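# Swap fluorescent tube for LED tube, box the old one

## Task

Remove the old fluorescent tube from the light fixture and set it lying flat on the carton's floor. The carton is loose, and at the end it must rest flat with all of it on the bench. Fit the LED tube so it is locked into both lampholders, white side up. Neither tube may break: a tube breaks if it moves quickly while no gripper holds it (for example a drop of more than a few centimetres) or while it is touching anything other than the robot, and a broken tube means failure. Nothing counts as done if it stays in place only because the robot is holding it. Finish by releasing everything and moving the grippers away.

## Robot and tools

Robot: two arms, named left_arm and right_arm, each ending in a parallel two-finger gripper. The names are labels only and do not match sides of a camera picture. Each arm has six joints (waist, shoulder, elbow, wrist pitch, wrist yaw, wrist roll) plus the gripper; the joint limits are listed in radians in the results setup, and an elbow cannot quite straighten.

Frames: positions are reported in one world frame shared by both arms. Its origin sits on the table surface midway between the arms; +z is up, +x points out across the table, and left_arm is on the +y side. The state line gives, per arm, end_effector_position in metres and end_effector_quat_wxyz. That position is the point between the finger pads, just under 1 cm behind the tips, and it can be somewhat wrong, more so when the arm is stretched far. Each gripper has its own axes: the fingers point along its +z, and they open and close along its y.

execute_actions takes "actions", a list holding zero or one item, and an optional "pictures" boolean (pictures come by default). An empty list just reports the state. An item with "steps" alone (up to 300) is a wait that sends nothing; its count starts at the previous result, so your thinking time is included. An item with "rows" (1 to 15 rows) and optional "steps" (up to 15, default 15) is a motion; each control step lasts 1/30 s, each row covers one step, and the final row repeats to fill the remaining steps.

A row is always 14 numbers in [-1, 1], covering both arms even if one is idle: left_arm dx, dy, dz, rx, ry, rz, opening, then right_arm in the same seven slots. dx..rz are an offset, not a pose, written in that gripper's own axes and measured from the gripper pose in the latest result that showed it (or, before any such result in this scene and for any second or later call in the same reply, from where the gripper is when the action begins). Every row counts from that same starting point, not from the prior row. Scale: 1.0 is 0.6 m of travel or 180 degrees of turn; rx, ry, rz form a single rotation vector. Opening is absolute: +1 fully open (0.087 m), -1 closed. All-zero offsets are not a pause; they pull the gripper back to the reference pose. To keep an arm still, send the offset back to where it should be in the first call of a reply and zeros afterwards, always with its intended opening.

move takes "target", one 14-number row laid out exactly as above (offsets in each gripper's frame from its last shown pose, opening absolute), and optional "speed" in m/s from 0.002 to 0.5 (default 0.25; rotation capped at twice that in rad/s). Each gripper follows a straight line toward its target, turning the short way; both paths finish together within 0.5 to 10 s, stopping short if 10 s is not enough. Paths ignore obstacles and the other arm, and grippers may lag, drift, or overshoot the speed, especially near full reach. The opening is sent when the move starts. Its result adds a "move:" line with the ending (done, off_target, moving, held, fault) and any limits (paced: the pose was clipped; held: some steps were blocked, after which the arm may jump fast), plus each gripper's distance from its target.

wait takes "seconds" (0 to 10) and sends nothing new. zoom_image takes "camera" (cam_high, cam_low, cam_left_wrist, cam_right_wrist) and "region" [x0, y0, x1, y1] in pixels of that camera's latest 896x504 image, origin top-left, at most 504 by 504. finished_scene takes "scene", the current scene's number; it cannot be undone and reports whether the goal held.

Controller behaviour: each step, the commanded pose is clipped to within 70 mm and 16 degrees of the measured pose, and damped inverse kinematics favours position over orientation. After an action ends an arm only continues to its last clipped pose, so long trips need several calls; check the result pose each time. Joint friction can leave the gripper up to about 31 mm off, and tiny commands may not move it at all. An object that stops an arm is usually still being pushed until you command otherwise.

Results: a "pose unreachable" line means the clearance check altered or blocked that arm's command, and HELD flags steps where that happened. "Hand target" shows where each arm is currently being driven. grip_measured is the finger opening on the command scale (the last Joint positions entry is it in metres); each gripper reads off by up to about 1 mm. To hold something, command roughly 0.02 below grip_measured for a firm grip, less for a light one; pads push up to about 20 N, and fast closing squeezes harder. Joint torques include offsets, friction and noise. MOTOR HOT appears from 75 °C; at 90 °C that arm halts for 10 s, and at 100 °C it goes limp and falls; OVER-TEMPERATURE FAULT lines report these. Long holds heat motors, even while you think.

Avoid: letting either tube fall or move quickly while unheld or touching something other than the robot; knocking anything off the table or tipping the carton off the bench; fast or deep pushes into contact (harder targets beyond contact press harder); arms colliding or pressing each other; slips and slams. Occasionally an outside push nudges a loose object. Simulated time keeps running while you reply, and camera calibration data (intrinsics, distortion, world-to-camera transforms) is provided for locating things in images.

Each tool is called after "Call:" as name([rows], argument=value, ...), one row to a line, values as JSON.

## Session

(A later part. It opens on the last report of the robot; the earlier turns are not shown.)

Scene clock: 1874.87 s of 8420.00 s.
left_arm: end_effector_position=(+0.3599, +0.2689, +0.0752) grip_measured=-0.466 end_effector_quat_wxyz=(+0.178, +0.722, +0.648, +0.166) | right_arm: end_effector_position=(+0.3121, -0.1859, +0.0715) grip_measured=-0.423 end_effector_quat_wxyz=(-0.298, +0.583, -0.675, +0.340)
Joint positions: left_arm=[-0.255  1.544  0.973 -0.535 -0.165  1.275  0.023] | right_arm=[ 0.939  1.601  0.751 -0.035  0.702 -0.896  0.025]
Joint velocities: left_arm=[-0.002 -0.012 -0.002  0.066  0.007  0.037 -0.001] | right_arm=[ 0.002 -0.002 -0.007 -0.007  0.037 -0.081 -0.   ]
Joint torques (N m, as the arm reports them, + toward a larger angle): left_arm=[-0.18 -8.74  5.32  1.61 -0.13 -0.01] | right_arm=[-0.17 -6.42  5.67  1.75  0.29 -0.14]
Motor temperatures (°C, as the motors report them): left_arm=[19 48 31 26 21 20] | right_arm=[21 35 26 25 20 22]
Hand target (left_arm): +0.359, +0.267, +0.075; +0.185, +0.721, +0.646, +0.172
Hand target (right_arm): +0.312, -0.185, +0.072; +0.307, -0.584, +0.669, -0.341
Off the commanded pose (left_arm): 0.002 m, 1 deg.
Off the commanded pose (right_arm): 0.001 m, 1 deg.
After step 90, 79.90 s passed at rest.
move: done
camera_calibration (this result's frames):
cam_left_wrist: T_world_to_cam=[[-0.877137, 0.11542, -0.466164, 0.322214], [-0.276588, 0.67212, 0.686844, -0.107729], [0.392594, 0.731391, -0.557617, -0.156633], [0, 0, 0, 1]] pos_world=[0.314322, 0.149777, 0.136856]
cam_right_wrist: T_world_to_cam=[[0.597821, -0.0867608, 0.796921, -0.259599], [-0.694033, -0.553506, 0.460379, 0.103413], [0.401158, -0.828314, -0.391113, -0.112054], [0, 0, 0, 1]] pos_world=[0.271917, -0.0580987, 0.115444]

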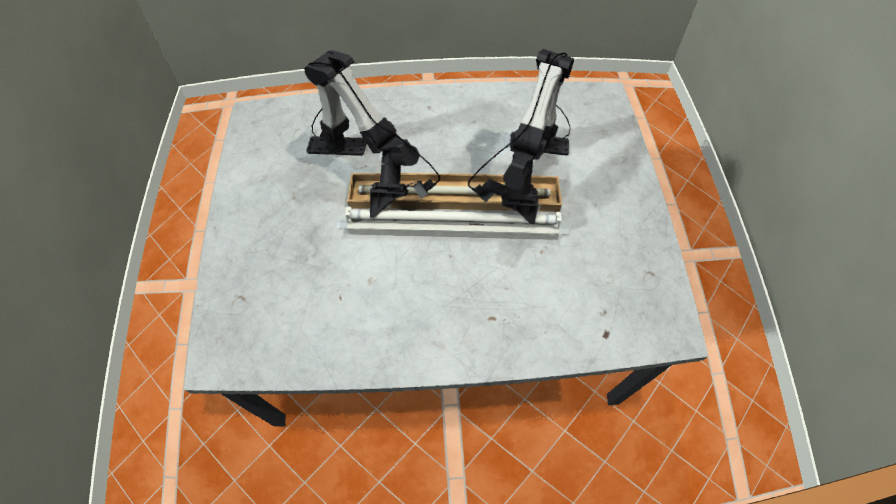

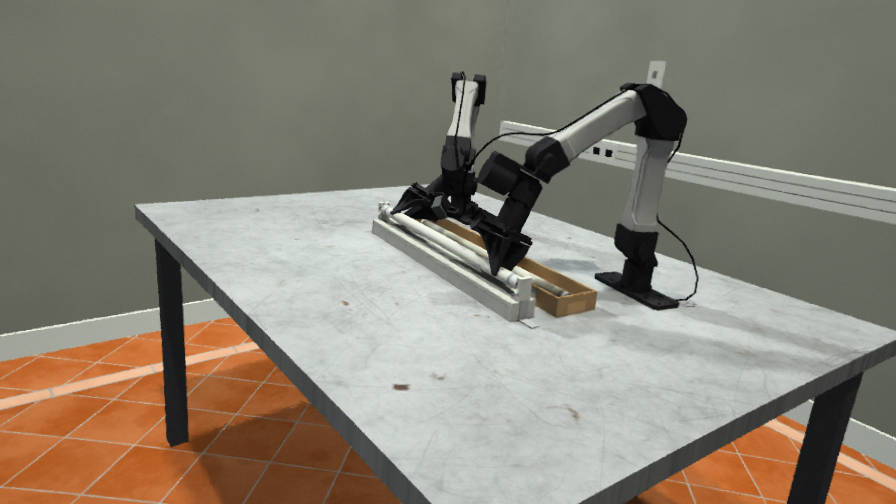

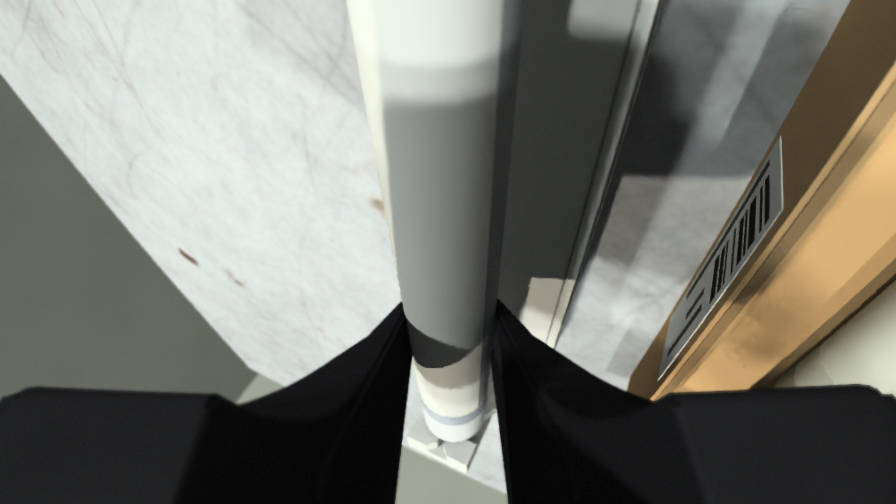

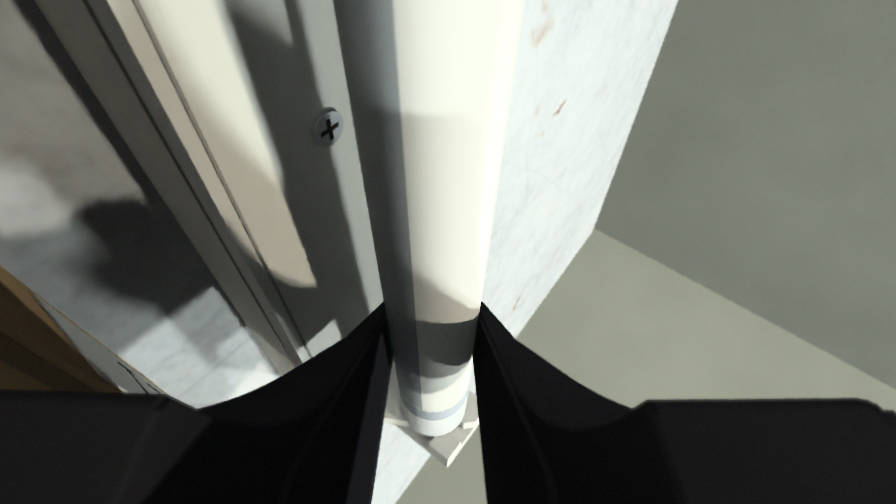

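Call:
execute_actions([
  {"rows": [[0,0,0.001,0,0,0,-0.492,0,0,0,0,0,0,-0.44],[0,0,0.001,0,0,0,-0.492,0,0,0,0,0,0,-0.43],[0,0,0.001,0,0,0,-0.492,0,0,0,0,0,0,-0.42],[0,0,0.001,0,0,0,-0.492,0,0,0,0,0,0,-0.41],[0,0,0.001,0,0,0,-0.492,0,0,0,0,0,0,-0.40],[0,0,0.001,0,0,0,-0.492,0,0,0,0,0,0,-0.38],[0,0,0.001,0,0,0,-0.492,0,0,0,0,0,0,-0.36],[0,0,0.001,0,0,0,-0.492,0,0,0,0,0,0,-0.33],[0,0,0.001,0,0,0,-0.492,0,0,0,0,0,0,-0.30],[0,0,0.001,0,0,0,-0.492,0,0,0,0,0,0,-0.27],[0,0,0.001,0,0,0,-0.492,0,0,0,0,0,0,-0.24],[0,0,0.001,0,0,0,-0.492,0,0,0,0,0,0,-0.21],[0,0,0.001,0,0,0,-0.492,0,0,0,0,0,0,-0.18],[0,0,0.001,0,0,0,-0.492,0,0,0,0,0,0,-0.16],[0,0,0.001,0,0,0,-0.492,0,0,0,0,0,0,-0.15]], "steps": 15},
], pictures=false)

Call:
move(target=[-0.0023, 0.0014, -0.0017, -0.1611, 0, 0, -0.492, 0.0009, 0.0056, 0.0051, -0.3765, -0.0013, -0.0095, -0.15], speed=0.13)

Scene clock: 1970.67 s of 8420.00 s.
left_arm: end_effector_position=(+0.3599, +0.2688, +0.0752) grip_measured=-0.466 end_effector_quat_wxyz=(+0.178, +0.722, +0.648, +0.166) | right_arm: end_effector_position=(+0.3122, -0.1860, +0.0716) grip_measured=-0.157 end_effector_quat_wxyz=(-0.298, +0.583, -0.675, +0.340)
Joint positions: left_arm=[-0.255  1.544  0.973 -0.535 -0.166  1.275  0.023] | right_arm=[ 0.939  1.601  0.75  -0.033  0.702 -0.896  0.037]
Joint velocities: left_arm=[ 0.002 -0.007 -0.012 -0.051 -0.007 -0.125  0.001] | right_arm=[-0.002 -0.007  0.002 -0.007  0.007 -0.051  0.013]
Joint torques (N m, as the arm reports them, + toward a larger angle): left_arm=[ 0.45 -7.39  7.22  1.36 -0.02  0.07] | right_arm=[-0.33 -5.91  8.16  1.35  0.34  0.02]
Motor temperatures (°C, as the motors report them): left_arm=[19 46 31 29 21 20] | right_arm=[21 36 26 27 20 22]
Hand target (left_arm): +0.360, +0.269, +0.075; +0.178, +0.722, +0.647, +0.166
Hand target (right_arm): +0.312, -0.186, +0.072; +0.298, -0.583, +0.675, -0.340
Off the commanded pose (left_arm): 0.001 m, 0 deg.
Off the commanded pose (right_arm): 0.000 m, 0 deg.
Steps of this call (steps 1 to 90: nothing new was sent; then 92.30 s passed at rest; steps 91 to 105: all 15 steps of this action). Readings (end_effector_position):
91: left_arm (+0.3599, +0.2688, +0.0752) | right_arm (+0.3122, -0.1860, +0.0716)
92: left_arm (+0.3599, +0.2688, +0.0752) | right_arm (+0.3122, -0.1860, +0.0716)
94: left_arm (+0.3599, +0.2688, +0.0752) | right_arm (+0.3122, -0.1860, +0.0716)
98: left_arm (+0.3599, +0.2688, +0.0752) | right_arm (+0.3122, -0.1860, +0.0716)
105: the state above

Scene clock: 1976.00 s of 8420.00 s.
left_arm: end_effector_position=(+0.3602, +0.2689, +0.0776) grip_measured=-0.466 end_effector_quat_wxyz=(+0.344, +0.652, +0.594, +0.321) | right_arm: end_effector_position=(+0.3123, -0.1853, +0.0682) grip_measured=-0.150 end_effector_quat_wxyz=(+0.075, +0.658, -0.745, -0.078)
Joint positions: left_arm=[-0.353  1.374  0.481  0.252 -0.379  1.313  0.023] | right_arm=[ 0.592  2.212  1.919 -1.468 -0.108 -1.015  0.037]
Joint velocities: left_arm=[ 0.002 -0.012 -0.017  0.037  0.022  0.051 -0.001] | right_arm=[-0.002  0.007 -0.002 -0.066 -0.022 -0.037 -0.001]
Joint torques (N m, as the arm reports them, + toward a larger angle): left_arm=[-0.2  -5.56  5.42  2.37 -0.15  0.09] | right_arm=[-0.92 -8.76 10.1  -0.22 -0.1  -0.12]
Motor temperatures (°C, as the motors report them): left_arm=[19 45 31 29 21 20] | right_arm=[21 36 27 26 20 22]
Hand target (left_arm): +0.359, +0.267, +0.077; +0.350, +0.652, +0.589, +0.324
Hand target (right_arm): +0.313, -0.187, +0.066; -0.084, -0.657, +0.745, +0.085
Off the commanded pose (left_arm): 0.002 m, 1 deg.
Off the commanded pose (right_arm): 0.002 m, 2 deg.
move: done
camera_calibration (this result's frames):
cam_left_wrist: T_world_to_cam=[[-0.557324, 0.0741767, -0.826975, 0.247408], [-0.566828, 0.693802, 0.444235, 0.0081986], [0.606709, 0.716335, -0.344627, -0.245051], [0, 0, 0, 1]] pos_world=[0.291208, 0.151498, 0.116507]
cam_right_wrist: T_world_to_cam=[[0.965625, -0.117819, -0.231706, -0.307452], [0.0998095, -0.654999, 0.749009, -0.181007], [-0.240014, -0.746388, -0.620724, 0.118179], [0, 0, 0, 1]] pos_world=[0.343314, -0.0665757, 0.137693]

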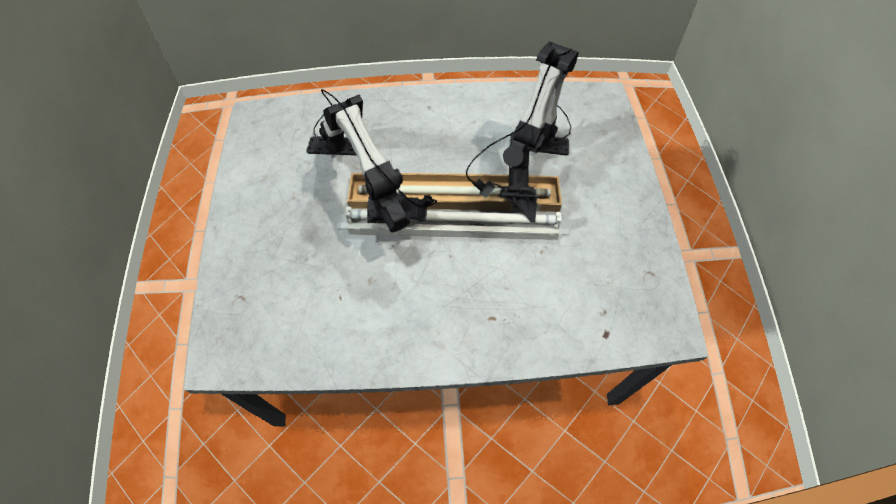

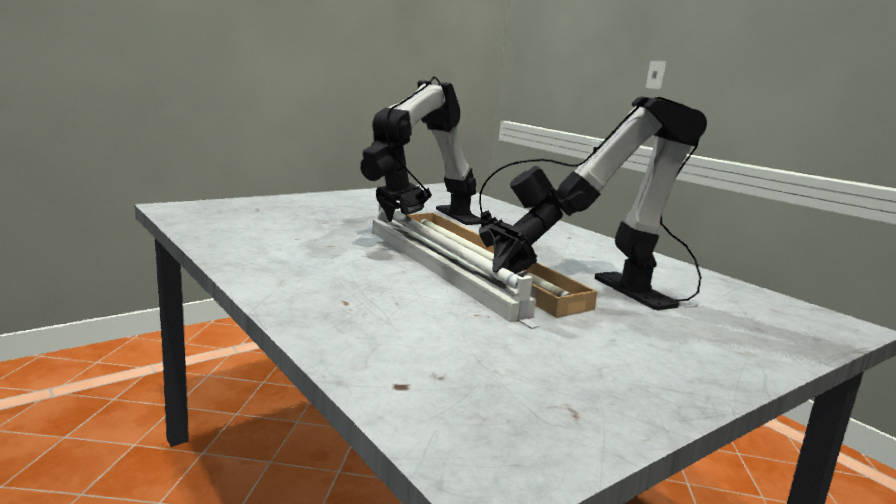

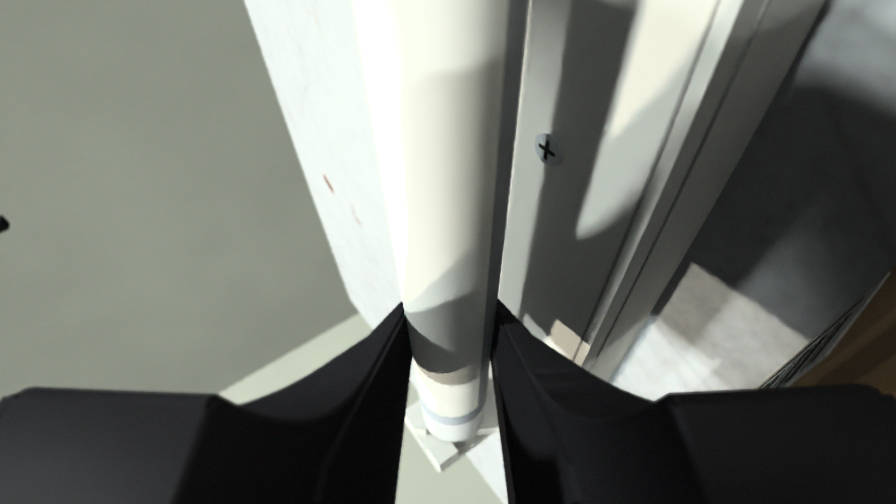

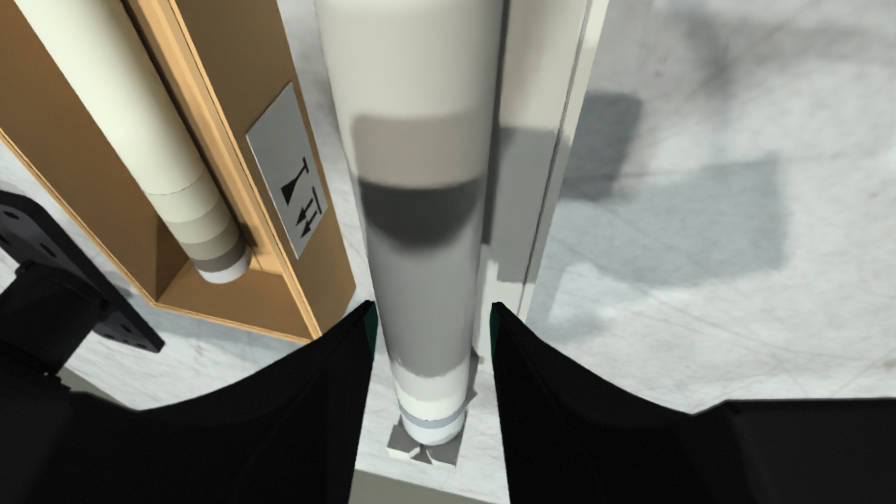

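Call:
zoom_image(camera="cam_right_wrist", region=[325, 260, 545, 480])

Call:
zoom_image(camera="cam_left_wrist", region=[340, 260, 560, 480])

Region (325, 260, 545, 480) of cam_right_wrist's 896x504 image, scaled by 2.291, with more detail than that image has.

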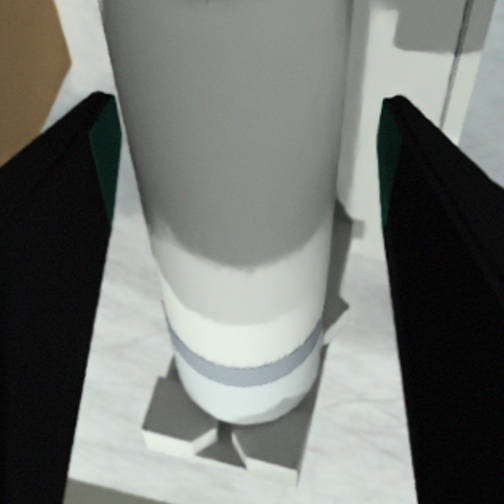

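Region (340, 260, 560, 480) of cam_left_wrist's 896x504 image, scaled by 2.291, with more detail than that image has.

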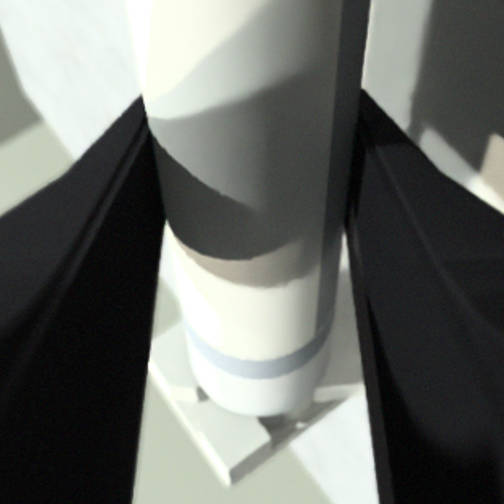

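Call:
execute_actions([
  {"rows": [[0,0,0,0,0,0,-0.492,0.0014,0.0022,-0.0002,-0.0017,0.001,0.0002,-0.16],[0,0,0,0,0,0,-0.492,0.0027,0.0044,-0.0005,-0.0034,0.0021,0.0005,-0.17],[0,0,0,0,0,0,-0.492,0.0035,0.0057,-0.0006,-0.0044,0.0027,0.0006,-0.18],[0,0,0,0,0,0,-0.492,0.0042,0.0068,-0.0007,-0.0052,0.0033,0.0007,-0.19],[0,0,0,0,0,0,-0.492,0.0048,0.0078,-0.0008,-0.006,0.0037,0.0008,-0.20],[0,0,0,0,0,0,-0.492,0.0054,0.0088,-0.0009,-0.0067,0.0042,0.0009,-0.21],[0,0,0,0,0,0,-0.492,0.0054,0.0088,-0.0009,-0.0067,0.0042,0.0009,-0.22],[0,0,0,0,0,0,-0.492,0.0054,0.0088,-0.0009,-0.0067,0.0042,0.0009,-0.235],[0,0,0,0,0,0,-0.492,0.0054,0.0088,-0.0009,-0.0067,0.0042,0.0009,-0.25],[0,0,0,0,0,0,-0.492,0.0054,0.0088,-0.0009,-0.0067,0.0042,0.0009,-0.265],[0,0,0,0,0,0,-0.492,0.0054,0.0088,-0.0009,-0.0067,0.0042,0.0009,-0.28],[0,0,0,0,0,0,-0.492,0.0054,0.0088,-0.0009,-0.0067,0.0042,0.0009,-0.295],[0,0,0,0,0,0,-0.492,0.0054,0.0088,-0.0009,-0.0067,0.0042,0.0009,-0.31],[0,0,0,0,0,0,-0.492,0.0054,0.0088,-0.0009,-0.0067,0.0042,0.0009,-0.32],[0,0,0,0,0,0,-0.492,0.0054,0.0088,-0.0009,-0.0067,0.0042,0.0009,-0.33]], "steps": 15},
])

Call:
zoom_image(camera="cam_right_wrist", region=[325, 260, 545, 480])

Scene clock: 2019.43 s of 8420.00 s.
left_arm: end_effector_position=(+0.3601, +0.2690, +0.0774) grip_measured=-0.466 end_effector_quat_wxyz=(+0.344, +0.652, +0.594, +0.321) | right_arm: end_effector_position=(+0.3111, -0.1858, +0.0686) grip_measured=-0.324 end_effector_quat_wxyz=(+0.078, +0.658, -0.745, -0.080)
Joint positions: left_arm=[-0.353  1.374  0.481  0.251 -0.379  1.313  0.023] | right_arm=[ 0.592  2.212  1.919 -1.473 -0.109 -1.016  0.03 ]
Joint velocities: left_arm=[-0.007  0.007 -0.017  0.037 -0.007 -0.051  0.002] | right_arm=[-0.002  0.002 -0.012  0.037 -0.066 -0.051 -0.009]
Joint torques (N m, as the arm reports them, + toward a larger angle): left_arm=[ 0.39 -5.23  6.92  2.04 -0.1   0.03] | right_arm=[ -0.39 -10.25   7.62  -0.2   -0.08  -0.07]
Motor temperatures (°C, as the motors report them): left_arm=[19 41 31 34 21 20] | right_arm=[21 40 30 24 20 22]
Hand target (left_arm): +0.360, +0.269, +0.078; +0.344, +0.652, +0.594, +0.321
Hand target (right_arm): +0.307, -0.188, +0.070; -0.087, -0.656, +0.745, +0.082
Off the commanded pose (left_arm): 0.000 m, 0 deg.
Off the commanded pose (right_arm): 0.005 m, 1 deg.
Steps of this call (steps 1 to 90: nothing new was sent; then 39.93 s passed at rest; steps 91 to 105: all 15 steps of this action). Readings (end_effector_position):
91: left_arm (+0.3602, +0.2689, +0.0775) | right_arm (+0.3118, -0.1854, +0.0683)
92: left_arm (+0.3602, +0.2689, +0.0775) | right_arm (+0.3118, -0.1854, +0.0683)
94: left_arm (+0.3601, +0.2690, +0.0774) | right_arm (+0.3118, -0.1854, +0.0683)
98: left_arm (+0.3601, +0.2690, +0.0774) | right_arm (+0.3114, -0.1856, +0.0685)
105: the state above
camera_calibration (this result's frames):
cam_left_wrist: T_world_to_cam=[[-0.557864, 0.0745022, -0.826581, 0.24732], [-0.566538, 0.693627, 0.444878, 0.00805824], [0.606484, 0.716471, -0.344741, -0.245026], [0, 0, 0, 1]] pos_world=[0.291141, 0.151539, 0.116375]
cam_right_wrist: T_world_to_cam=[[0.964448, -0.117956, -0.236489, -0.305574], [0.10381, -0.653836, 0.749481, -0.182498], [-0.243031, -0.747385, -0.618346, 0.118372], [0, 0, 0, 1]] pos_world=[0.342423, -0.0668986, 0.137709]

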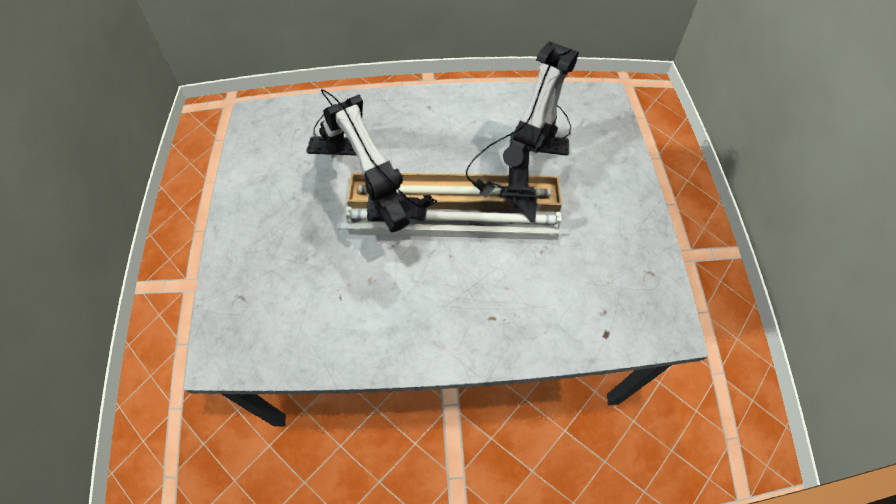

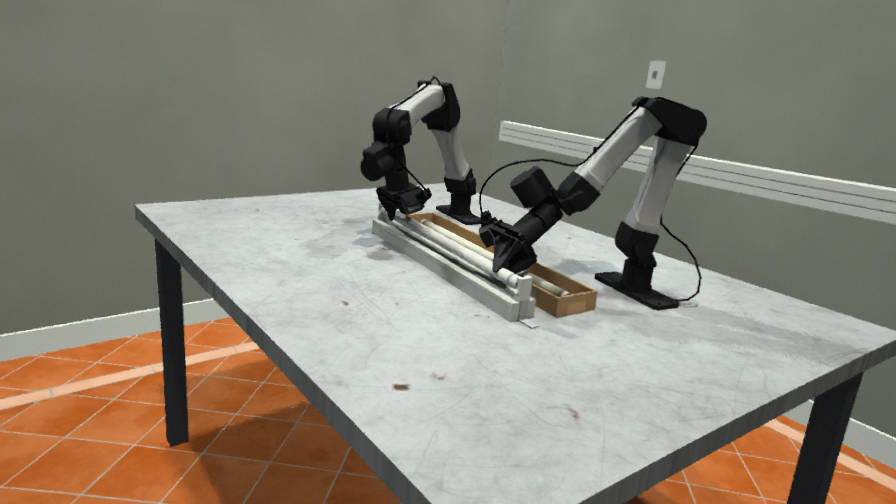

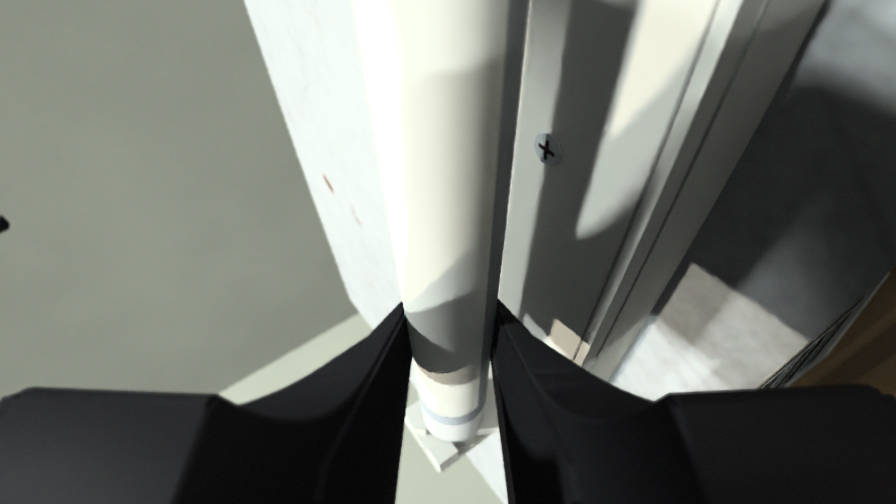

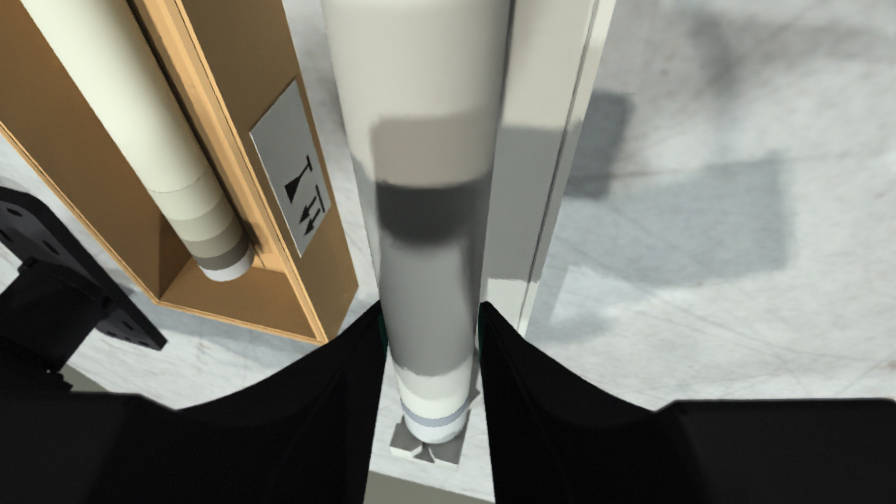

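Region (325, 260, 545, 480) of cam_right_wrist's 896x504 image, scaled by 2.291, with more detail than that image has.

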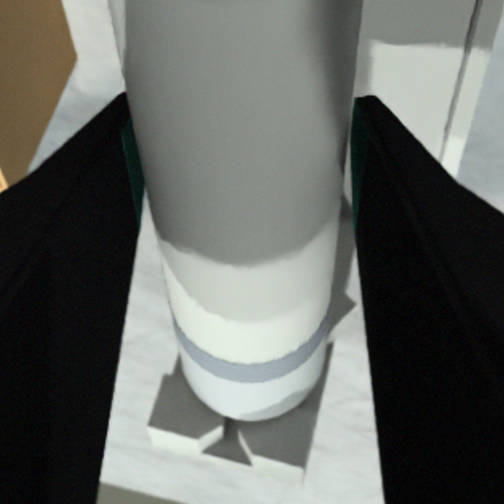

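Call:
execute_actions([
  {"rows": [[0,0,0,0,0,0,-0.492,0.0045,0.0073,-0.0007,-0.0056,0.0035,0.0007,-0.34],[0,0,0,0,0,0,-0.492,0.0045,0.0073,-0.0007,-0.0056,0.0035,0.0007,-0.35],[0,0,0,0,0,0,-0.492,0.0045,0.0073,-0.0007,-0.0056,0.0035,0.0007,-0.36],[0,0,0,0,0,0,-0.492,0.0045,0.0073,-0.0007,-0.0056,0.0035,0.0007,-0.37],[0,0,0,0,0,0,-0.492,0.0045,0.0073,-0.0007,-0.0056,0.0035,0.0007,-0.38],[0,0,0,0,0,0,-0.492,0.0045,0.0073,-0.0007,-0.0056,0.0035,0.0007,-0.39],[0,0,0,0,0,0,-0.492,0.0045,0.0073,-0.0007,-0.0056,0.0035,0.0007,-0.398],[0,0,0,0,0,0,-0.492,0.0045,0.0073,-0.0007,-0.0056,0.0035,0.0007,-0.406],[0,0,0,0,0,0,-0.492,0.0045,0.0073,-0.0007,-0.0056,0.0035,0.0007,-0.414],[0,0,0,0,0,0,-0.492,0.0045,0.0073,-0.0007,-0.0056,0.0035,0.0007,-0.421],[0,0,0,0,0,0,-0.492,0.0045,0.0073,-0.0007,-0.0056,0.0035,0.0007,-0.428],[0,0,0,0,0,0,-0.492,0.0045,0.0073,-0.0007,-0.0056,0.0035,0.0007,-0.435],[0,0,0,0,0,0,-0.492,0.0045,0.0073,-0.0007,-0.0056,0.0035,0.0007,-0.442],[0,0,0,0,0,0,-0.492,0.0045,0.0073,-0.0007,-0.0056,0.0035,0.0007,-0.449],[0,0,0,0,0,0,-0.492,0.0045,0.0073,-0.0007,-0.0056,0.0035,0.0007,-0.456]], "steps": 15},
], pictures=false)

Call:
execute_actions([
  {"rows": [[0,0,0,0,0,0,-0.492,0,0,0,0,0,0,-0.456],[0,0,0,0,0,0,-0.492,0,0,0,0,0,0,-0.456],[0,0,0,0,0,0,-0.485,0,0,0,0,0,0,-0.456],[0,0,0,0,0,0,-0.475,0,0,0,0,0,0,-0.456],[0,0,0,0,0,0,-0.465,0,0,0,0,0,0,-0.456],[0,0,0,0,0,0,-0.455,0,0,0,0,0,0,-0.456],[0,0,0,0,0,0,-0.445,0,0,0,0,0,0,-0.456],[0,0,0,0,0,0,-0.43,0,0,0,0,0,0,-0.456],[0,0,0,0,0,0,-0.41,0,0,0,0,0,0,-0.456],[0,0,0,0,0,0,-0.39,0,0,0,0,0,0,-0.456],[0,0,0,0,0,0,-0.365,0,0,0,0,0,0,-0.456],[0,0,0,0,0,0,-0.34,0,0,0,0,0,0,-0.456],[0,0,0,0,0,0,-0.315,0,0,0,0,0,0,-0.456],[0,0,0,0,0,0,-0.29,0,0,0,0,0,0,-0.456],[0,0,0,0,0,0,-0.27,0,0,0,0,0,0,-0.456]], "steps": 15},
])

Scene clock: 2044.80 s of 8420.00 s.
left_arm: end_effector_position=(+0.3601, +0.2690, +0.0774) grip_measured=-0.466 end_effector_quat_wxyz=(+0.344, +0.652, +0.594, +0.321) | right_arm: end_effector_position=(+0.3107, -0.1860, +0.0687) grip_measured=-0.422 end_effector_quat_wxyz=(+0.079, +0.658, -0.745, -0.080)
Joint positions: left_arm=[-0.353  1.374  0.481  0.251 -0.379  1.313  0.023] | right_arm=[ 0.592  2.212  1.919 -1.475 -0.109 -1.016  0.025]
Joint velocities: left_arm=[-0.002 -0.002 -0.007  0.022 -0.022 -0.037 -0.002] | right_arm=[-0.007 -0.012 -0.002  0.037 -0.066 -0.022  0.   ]
Joint torques (N m, as the arm reports them, + toward a larger angle): left_arm=[ 0.4  -5.23  6.92  2.03 -0.1   0.03] | right_arm=[ -0.31 -10.21   7.63  -0.24  -0.09  -0.08]
Motor temperatures (°C, as the motors report them): left_arm=[19 40 32 34 21 20] | right_arm=[21 43 29 23 20 22]
Hand target (left_arm): +0.360, +0.269, +0.077; +0.344, +0.652, +0.594, +0.321
Hand target (right_arm): +0.307, -0.188, +0.070; -0.088, -0.657, +0.745, +0.082
Off the commanded pose (left_arm): 0.000 m, 0 deg.
Off the commanded pose (right_arm): 0.005 m, 1 deg.
Steps of this call (steps 1 to 90: nothing new was sent; then 21.87 s passed at rest; steps 91 to 105: all 15 steps of this action). Readings (end_effector_position):
91: left_arm (+0.3601, +0.2690, +0.0774) | right_arm (+0.3110, -0.1858, +0.0686)
92: left_arm (+0.3601, +0.2690, +0.0774) | right_arm (+0.3109, -0.1858, +0.0686)
94: left_arm (+0.3601, +0.2690, +0.0774) | right_arm (+0.3108, -0.1859, +0.0687)
98: left_arm (+0.3601, +0.2690, +0.0774) | right_arm (+0.3107, -0.1860, +0.0687)
105: the state above

Scene clock: 2045.30 s of 8420.00 s.
left_arm: end_effector_position=(+0.3601, +0.2690, +0.0774) grip_measured=-0.281 end_effector_quat_wxyz=(+0.344, +0.652, +0.594, +0.321) | right_arm: end_effector_position=(+0.3107, -0.1860, +0.0687) grip_measured=-0.422 end_effector_quat_wxyz=(+0.079, +0.658, -0.745, -0.080)
Joint positions: left_arm=[-0.353  1.374  0.481  0.251 -0.379  1.313  0.031] | right_arm=[ 0.592  2.212  1.919 -1.475 -0.109 -1.016  0.025]
Joint velocities: left_arm=[ 0.002  0.002 -0.007  0.066  0.022  0.022  0.019] | right_arm=[-0.002  0.002 -0.012  0.022  0.037 -0.022 -0.   ]
Joint torques (N m, as the arm reports them, + toward a larger angle): left_arm=[ 0.41 -5.23  6.94  2.02 -0.1   0.03] | right_arm=[ -0.4  -10.31   7.53  -0.07  -0.09  -0.06]
Motor temperatures (°C, as the motors report them): left_arm=[19 40 32 34 21 20] | right_arm=[21 43 29 23 20 22]
Hand target (left_arm): +0.360, +0.269, +0.077; +0.344, +0.652, +0.594, +0.321
Hand target (right_arm): +0.311, -0.186, +0.069; -0.079, -0.658, +0.745, +0.080
Off the commanded pose (left_arm): 0.000 m, 0 deg.
Off the commanded pose (right_arm): 0.000 m, 0 deg.
Steps of this call (steps 1 to 15: all 15 steps of this action). Readings (end_effector_position):
1: left_arm (+0.3601, +0.2690, +0.0774) | right_arm (+0.3107, -0.1860, +0.0687)
2: left_arm (+0.3601, +0.2690, +0.0774) | right_arm (+0.3107, -0.1860, +0.0687)
4: left_arm (+0.3601, +0.2690, +0.0774) | right_arm (+0.3107, -0.1860, +0.0687)
8: left_arm (+0.3601, +0.2690, +0.0774) | right_arm (+0.3107, -0.1860, +0.0687)
15: the state above
camera_calibration (this result's frames):
cam_left_wrist: T_world_to_cam=[[-0.557864, 0.0745022, -0.826581, 0.24732], [-0.566538, 0.693627, 0.444878, 0.00805824], [0.606484, 0.716471, -0.344741, -0.245026], [0, 0, 0, 1]] pos_world=[0.291141, 0.151539, 0.116375]
cam_right_wrist: T_world_to_cam=[[0.964039, -0.11815, -0.238055, -0.304962], [0.105103, -0.653225, 0.749833, -0.182998], [-0.244096, -0.747889, -0.617317, 0.118372], [0, 0, 0, 1]] pos_world=[0.342123, -0.0670406, 0.137693]

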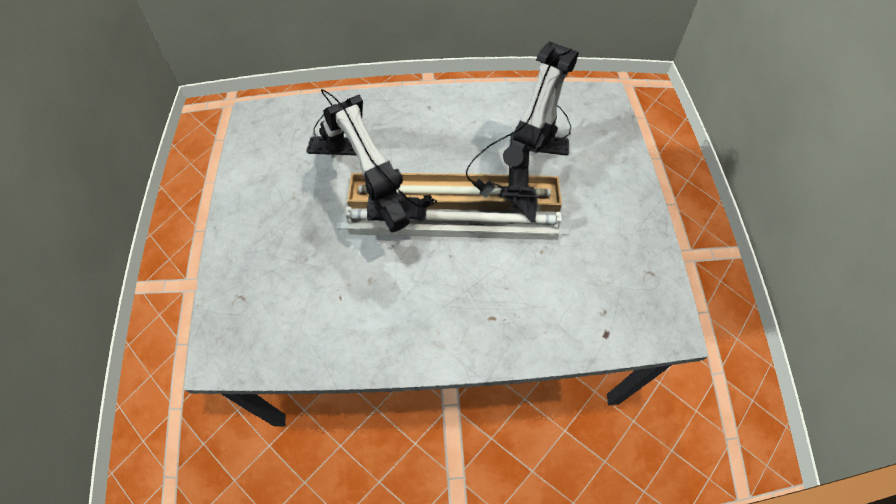

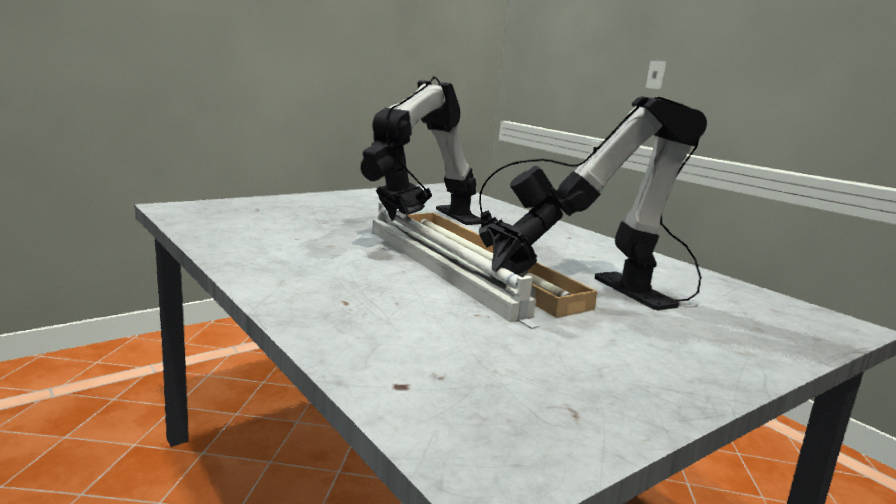

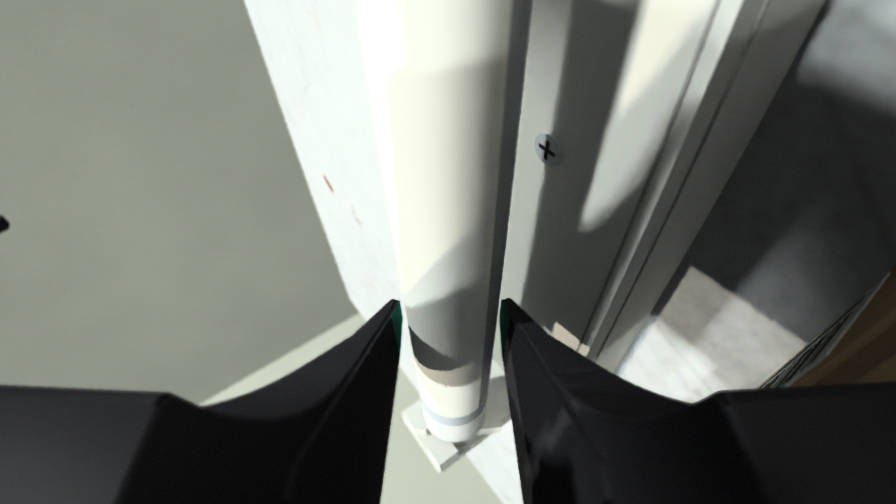

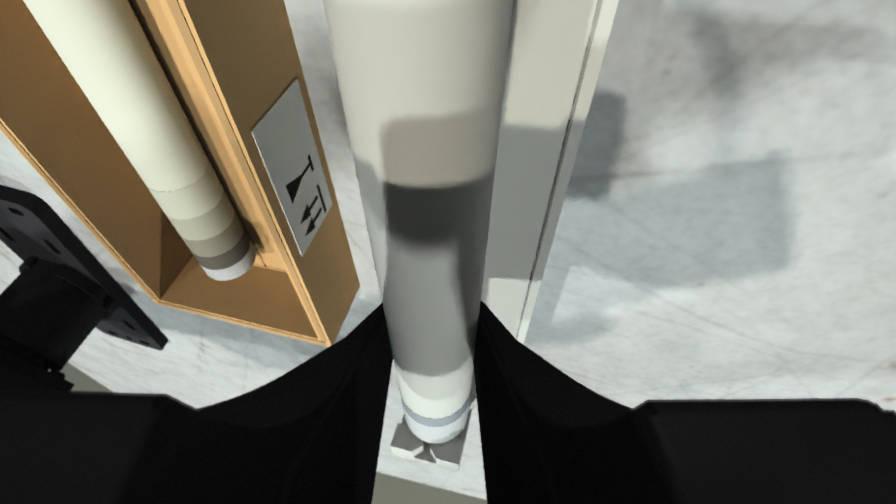

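Call:
move(target=[0, 0, 0, 0, 0, 0, -0.27, -0.0025, 0.0008, -0.0058, 0.2683, -0.0011, 0.0032, -0.456], speed=0.1)

Scene clock: 2110.60 s of 8420.00 s.
left_arm: end_effector_position=(+0.3601, +0.2690, +0.0774) grip_measured=-0.270 end_effector_quat_wxyz=(+0.344, +0.652, +0.594, +0.321) | right_arm: end_effector_position=(+0.3131, -0.1841, +0.0707) grip_measured=-0.422 end_effector_quat_wxyz=(-0.192, +0.630, -0.720, +0.220)
Joint positions: left_arm=[-0.353  1.374  0.481  0.251 -0.379  1.313  0.032] | right_arm=[ 0.829  1.667  1.05  -0.52   0.418 -0.852  0.025]
Joint velocities: left_arm=[-0.007 -0.002  0.002  0.037  0.081  0.022 -0.001] | right_arm=[ 0.012 -0.007 -0.007 -0.066 -0.007 -0.095 -0.   ]
Joint torques (N m, as the arm reports them, + toward a larger angle): left_arm=[ 0.41 -5.24  6.91  2.03 -0.1   0.03] | right_arm=[ 0.35 -8.11  5.9   1.22  0.39 -0.04]
Motor temperatures (°C, as the motors report them): left_arm=[19 38 33 35 21 20] | right_arm=[21 46 28 22 20 22]
Hand target (left_arm): +0.360, +0.269, +0.077; +0.344, +0.652, +0.594, +0.321
Hand target (right_arm): +0.311, -0.184, +0.073; +0.201, -0.629, +0.716, -0.226
Off the commanded pose (left_arm): 0.000 m, 0 deg.
Off the commanded pose (right_arm): 0.002 m, 2 deg.
After step 90, 57.77 s passed at rest.
move: done
camera_calibration (this result's frames):
cam_left_wrist: T_world_to_cam=[[-0.557864, 0.0745022, -0.826581, 0.24732], [-0.566538, 0.693627, 0.444878, 0.00805824], [0.606484, 0.716471, -0.344741, -0.245026], [0, 0, 0, 1]] pos_world=[0.291141, 0.151539, 0.116375]
cam_right_wrist: T_world_to_cam=[[0.83127, -0.107545, 0.545366, -0.31848], [-0.497112, -0.582846, 0.642783, 0.0255765], [0.248737, -0.805434, -0.537964, -0.0489038], [0, 0, 0, 1]] pos_world=[0.289621, -0.0587323, 0.130939]

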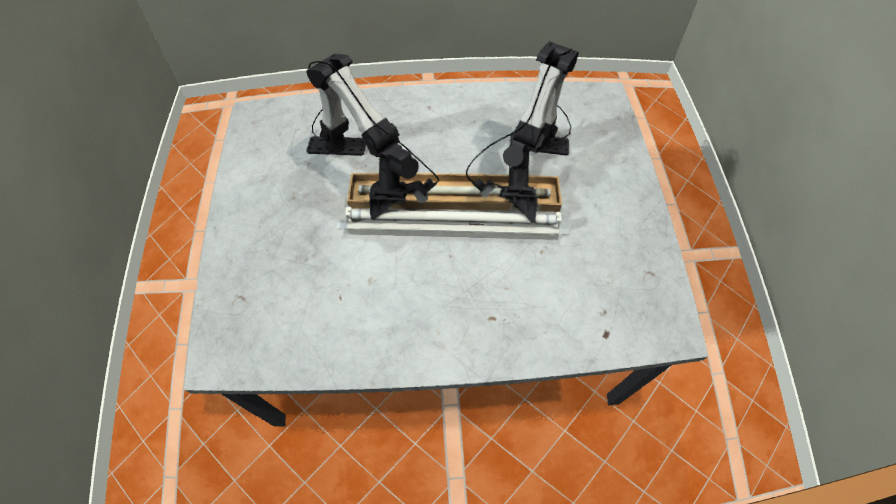

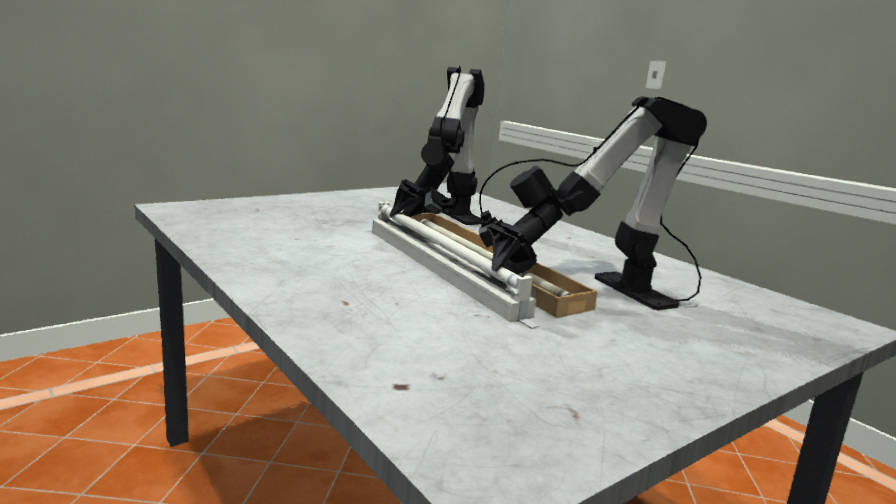

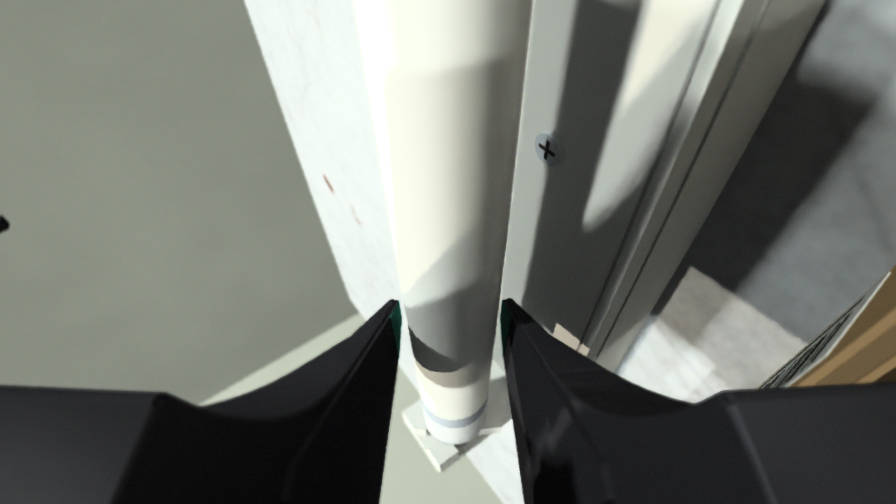

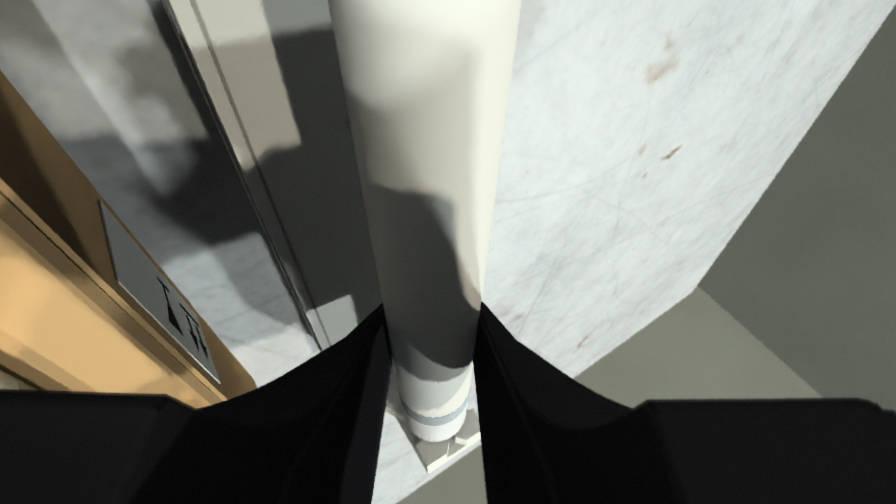

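Call:
zoom_image(camera="cam_low", region=[440, 225, 540, 305])

Call:
zoom_image(camera="cam_left_wrist", region=[380, 280, 560, 480])

Call:
zoom_image(camera="cam_low", region=[362, 185, 432, 245])

Region (440, 225, 540, 305) of cam_low's 896x504 image, scaled by 5.040, with more detail than that image has; it fills the top 403 rows of this view, and the rest is white.

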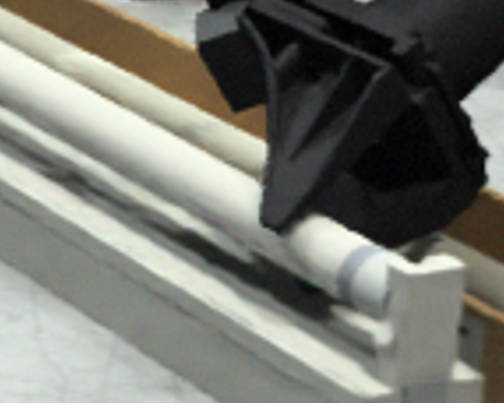

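Region (380, 280, 560, 480) of cam_left_wrist's 896x504 image, scaled by 2.520, with more detail than that image has; it fills the left 454 columns of this view, and the rest is white.

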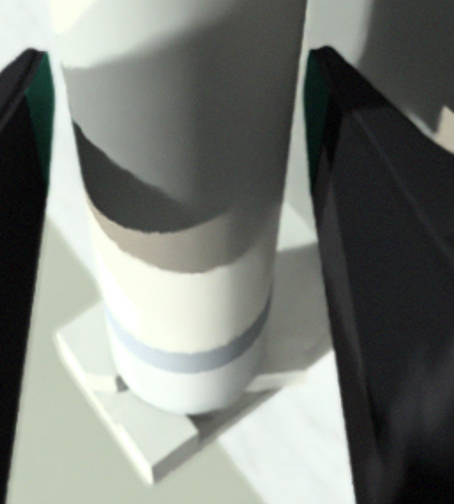

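Region (362, 185, 432, 245) of cam_low's 896x504 image, scaled by 7.200, with more detail than that image has; it fills the top 432 rows of this view, and the rest is white.

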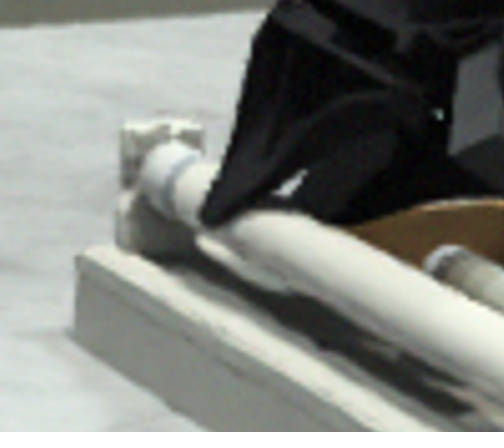

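Call:
zoom_image(camera="cam_high", region=[338, 195, 378, 235])

Call:
zoom_image(camera="cam_high", region=[530, 198, 570, 238])

Call:
zoom_image(camera="cam_right_wrist", region=[370, 370, 500, 480])

Region (338, 195, 378, 235) of cam_high's 896x504 image, scaled by 12.600, with more detail than that image has.

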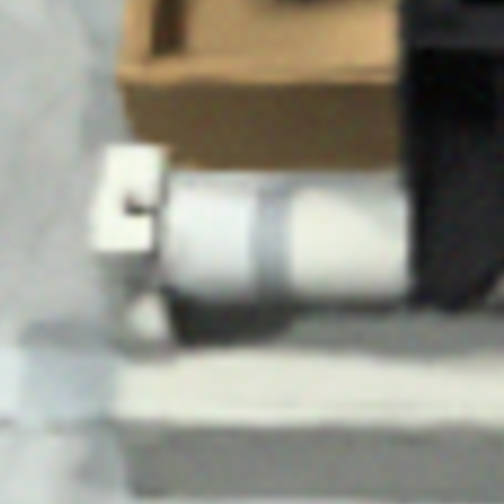

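Region (530, 198, 570, 238) of cam_high's 896x504 image, scaled by 12.600, with more detail than that image has.

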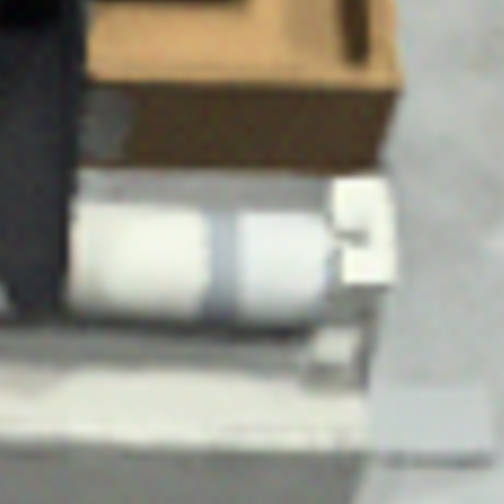

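Region (370, 370, 500, 480) of cam_right_wrist's 896x504 image, scaled by 3.877, with more detail than that image has; it fills the top 426 rows of this view, and the rest is white.

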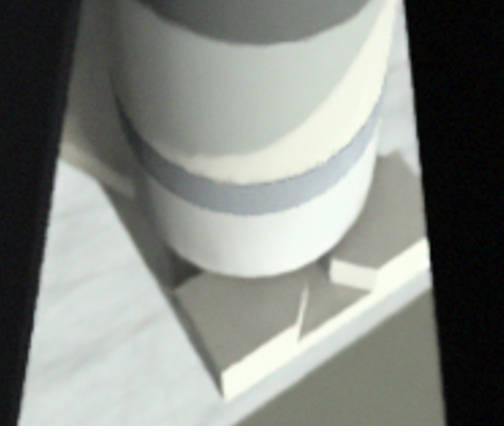

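Call:
execute_actions([
  {"rows": [[0,0,0,0,0,0,-0.27,0.0011,0.0011,-0.0038,0.008,-0.0021,-0.0006,-0.456],[0,0,0,0,0,0,-0.27,0.0011,0.0011,-0.0038,0.0093,-0.0021,-0.0006,-0.456],[0,0,0,0,0,0,-0.27,0.0011,0.0011,-0.0038,0.0106,-0.0021,-0.0006,-0.456],[0,0,0,0,0,0,-0.27,0.0011,0.0011,-0.0038,0.0119,-0.0021,-0.0006,-0.456],[0,0,0,0,0,0,-0.27,0.0011,0.0011,-0.0038,0.0132,-0.0021,-0.0006,-0.456],[0,0,0,0,0,0,-0.27,0.0011,0.0011,-0.0038,0.0145,-0.0021,-0.0006,-0.456],[0,0,0,0,0,0,-0.27,0.0011,0.0011,-0.0038,0.0158,-0.0021,-0.0006,-0.456],[0,0,0,0,0,0,-0.27,0.0011,0.0011,-0.0038,0.0171,-0.0021,-0.0006,-0.456],[0,0,0,0,0,0,-0.27,0.0011,0.0011,-0.0038,0.0184,-0.0021,-0.0006,-0.456],[0,0,0,0,0,0,-0.27,0.0011,0.0011,-0.0038,0.0197,-0.0021,-0.0006,-0.456],[0,0,0,0,0,0,-0.27,0.0011,0.0011,-0.0038,0.0209,-0.0021,-0.0006,-0.456]], "steps": 15},
], pictures=false)

Scene clock: 2202.67 s of 8420.00 s.
left_arm: end_effector_position=(+0.3601, +0.2690, +0.0774) grip_measured=-0.270 end_effector_quat_wxyz=(+0.344, +0.652, +0.594, +0.321) | right_arm: end_effector_position=(+0.3133, -0.1840, +0.0704) grip_measured=-0.422 end_effector_quat_wxyz=(-0.206, +0.625, -0.716, +0.234)
Joint positions: left_arm=[-0.353  1.374  0.481  0.251 -0.379  1.313  0.032] | right_arm=[ 0.842  1.653  1.011 -0.464  0.45  -0.852  0.025]
Joint velocities: left_arm=[-0.007  0.002 -0.007  0.007  0.007 -0.007 -0.001] | right_arm=[-0.007 -0.012 -0.022  0.11   0.007  0.022 -0.   ]
Joint torques (N m, as the arm reports them, + toward a larger angle): left_arm=[ 0.4  -5.22  6.92  2.03 -0.1   0.03] | right_arm=[ 0.12 -8.12  5.89  1.25  0.42 -0.05]
Motor temperatures (°C, as the motors report them): left_arm=[19 36 33 37 21 20] | right_arm=[22 42 26 24 20 22]
Hand target (left_arm): +0.360, +0.269, +0.077; +0.344, +0.652, +0.594, +0.321
Hand target (right_arm): +0.311, -0.185, +0.072; +0.214, -0.624, +0.711, -0.241
Off the commanded pose (left_arm): 0.000 m, 0 deg.
Off the commanded pose (right_arm): 0.003 m, 1 deg.
Steps of this call (steps 1 to 90: nothing new was sent; then 88.57 s passed at rest; steps 91 to 105: all 15 steps of this action). Readings (end_effector_position):
91: left_arm (+0.3601, +0.2690, +0.0774) | right_arm (+0.3134, -0.1839, +0.0708)
92: left_arm (+0.3601, +0.2690, +0.0774) | right_arm (+0.3134, -0.1839, +0.0708)
94: left_arm (+0.3601, +0.2690, +0.0774) | right_arm (+0.3132, -0.1841, +0.0700)
98: left_arm (+0.3601, +0.2690, +0.0774) | right_arm (+0.3131, -0.1840, +0.0702)
105: the state above


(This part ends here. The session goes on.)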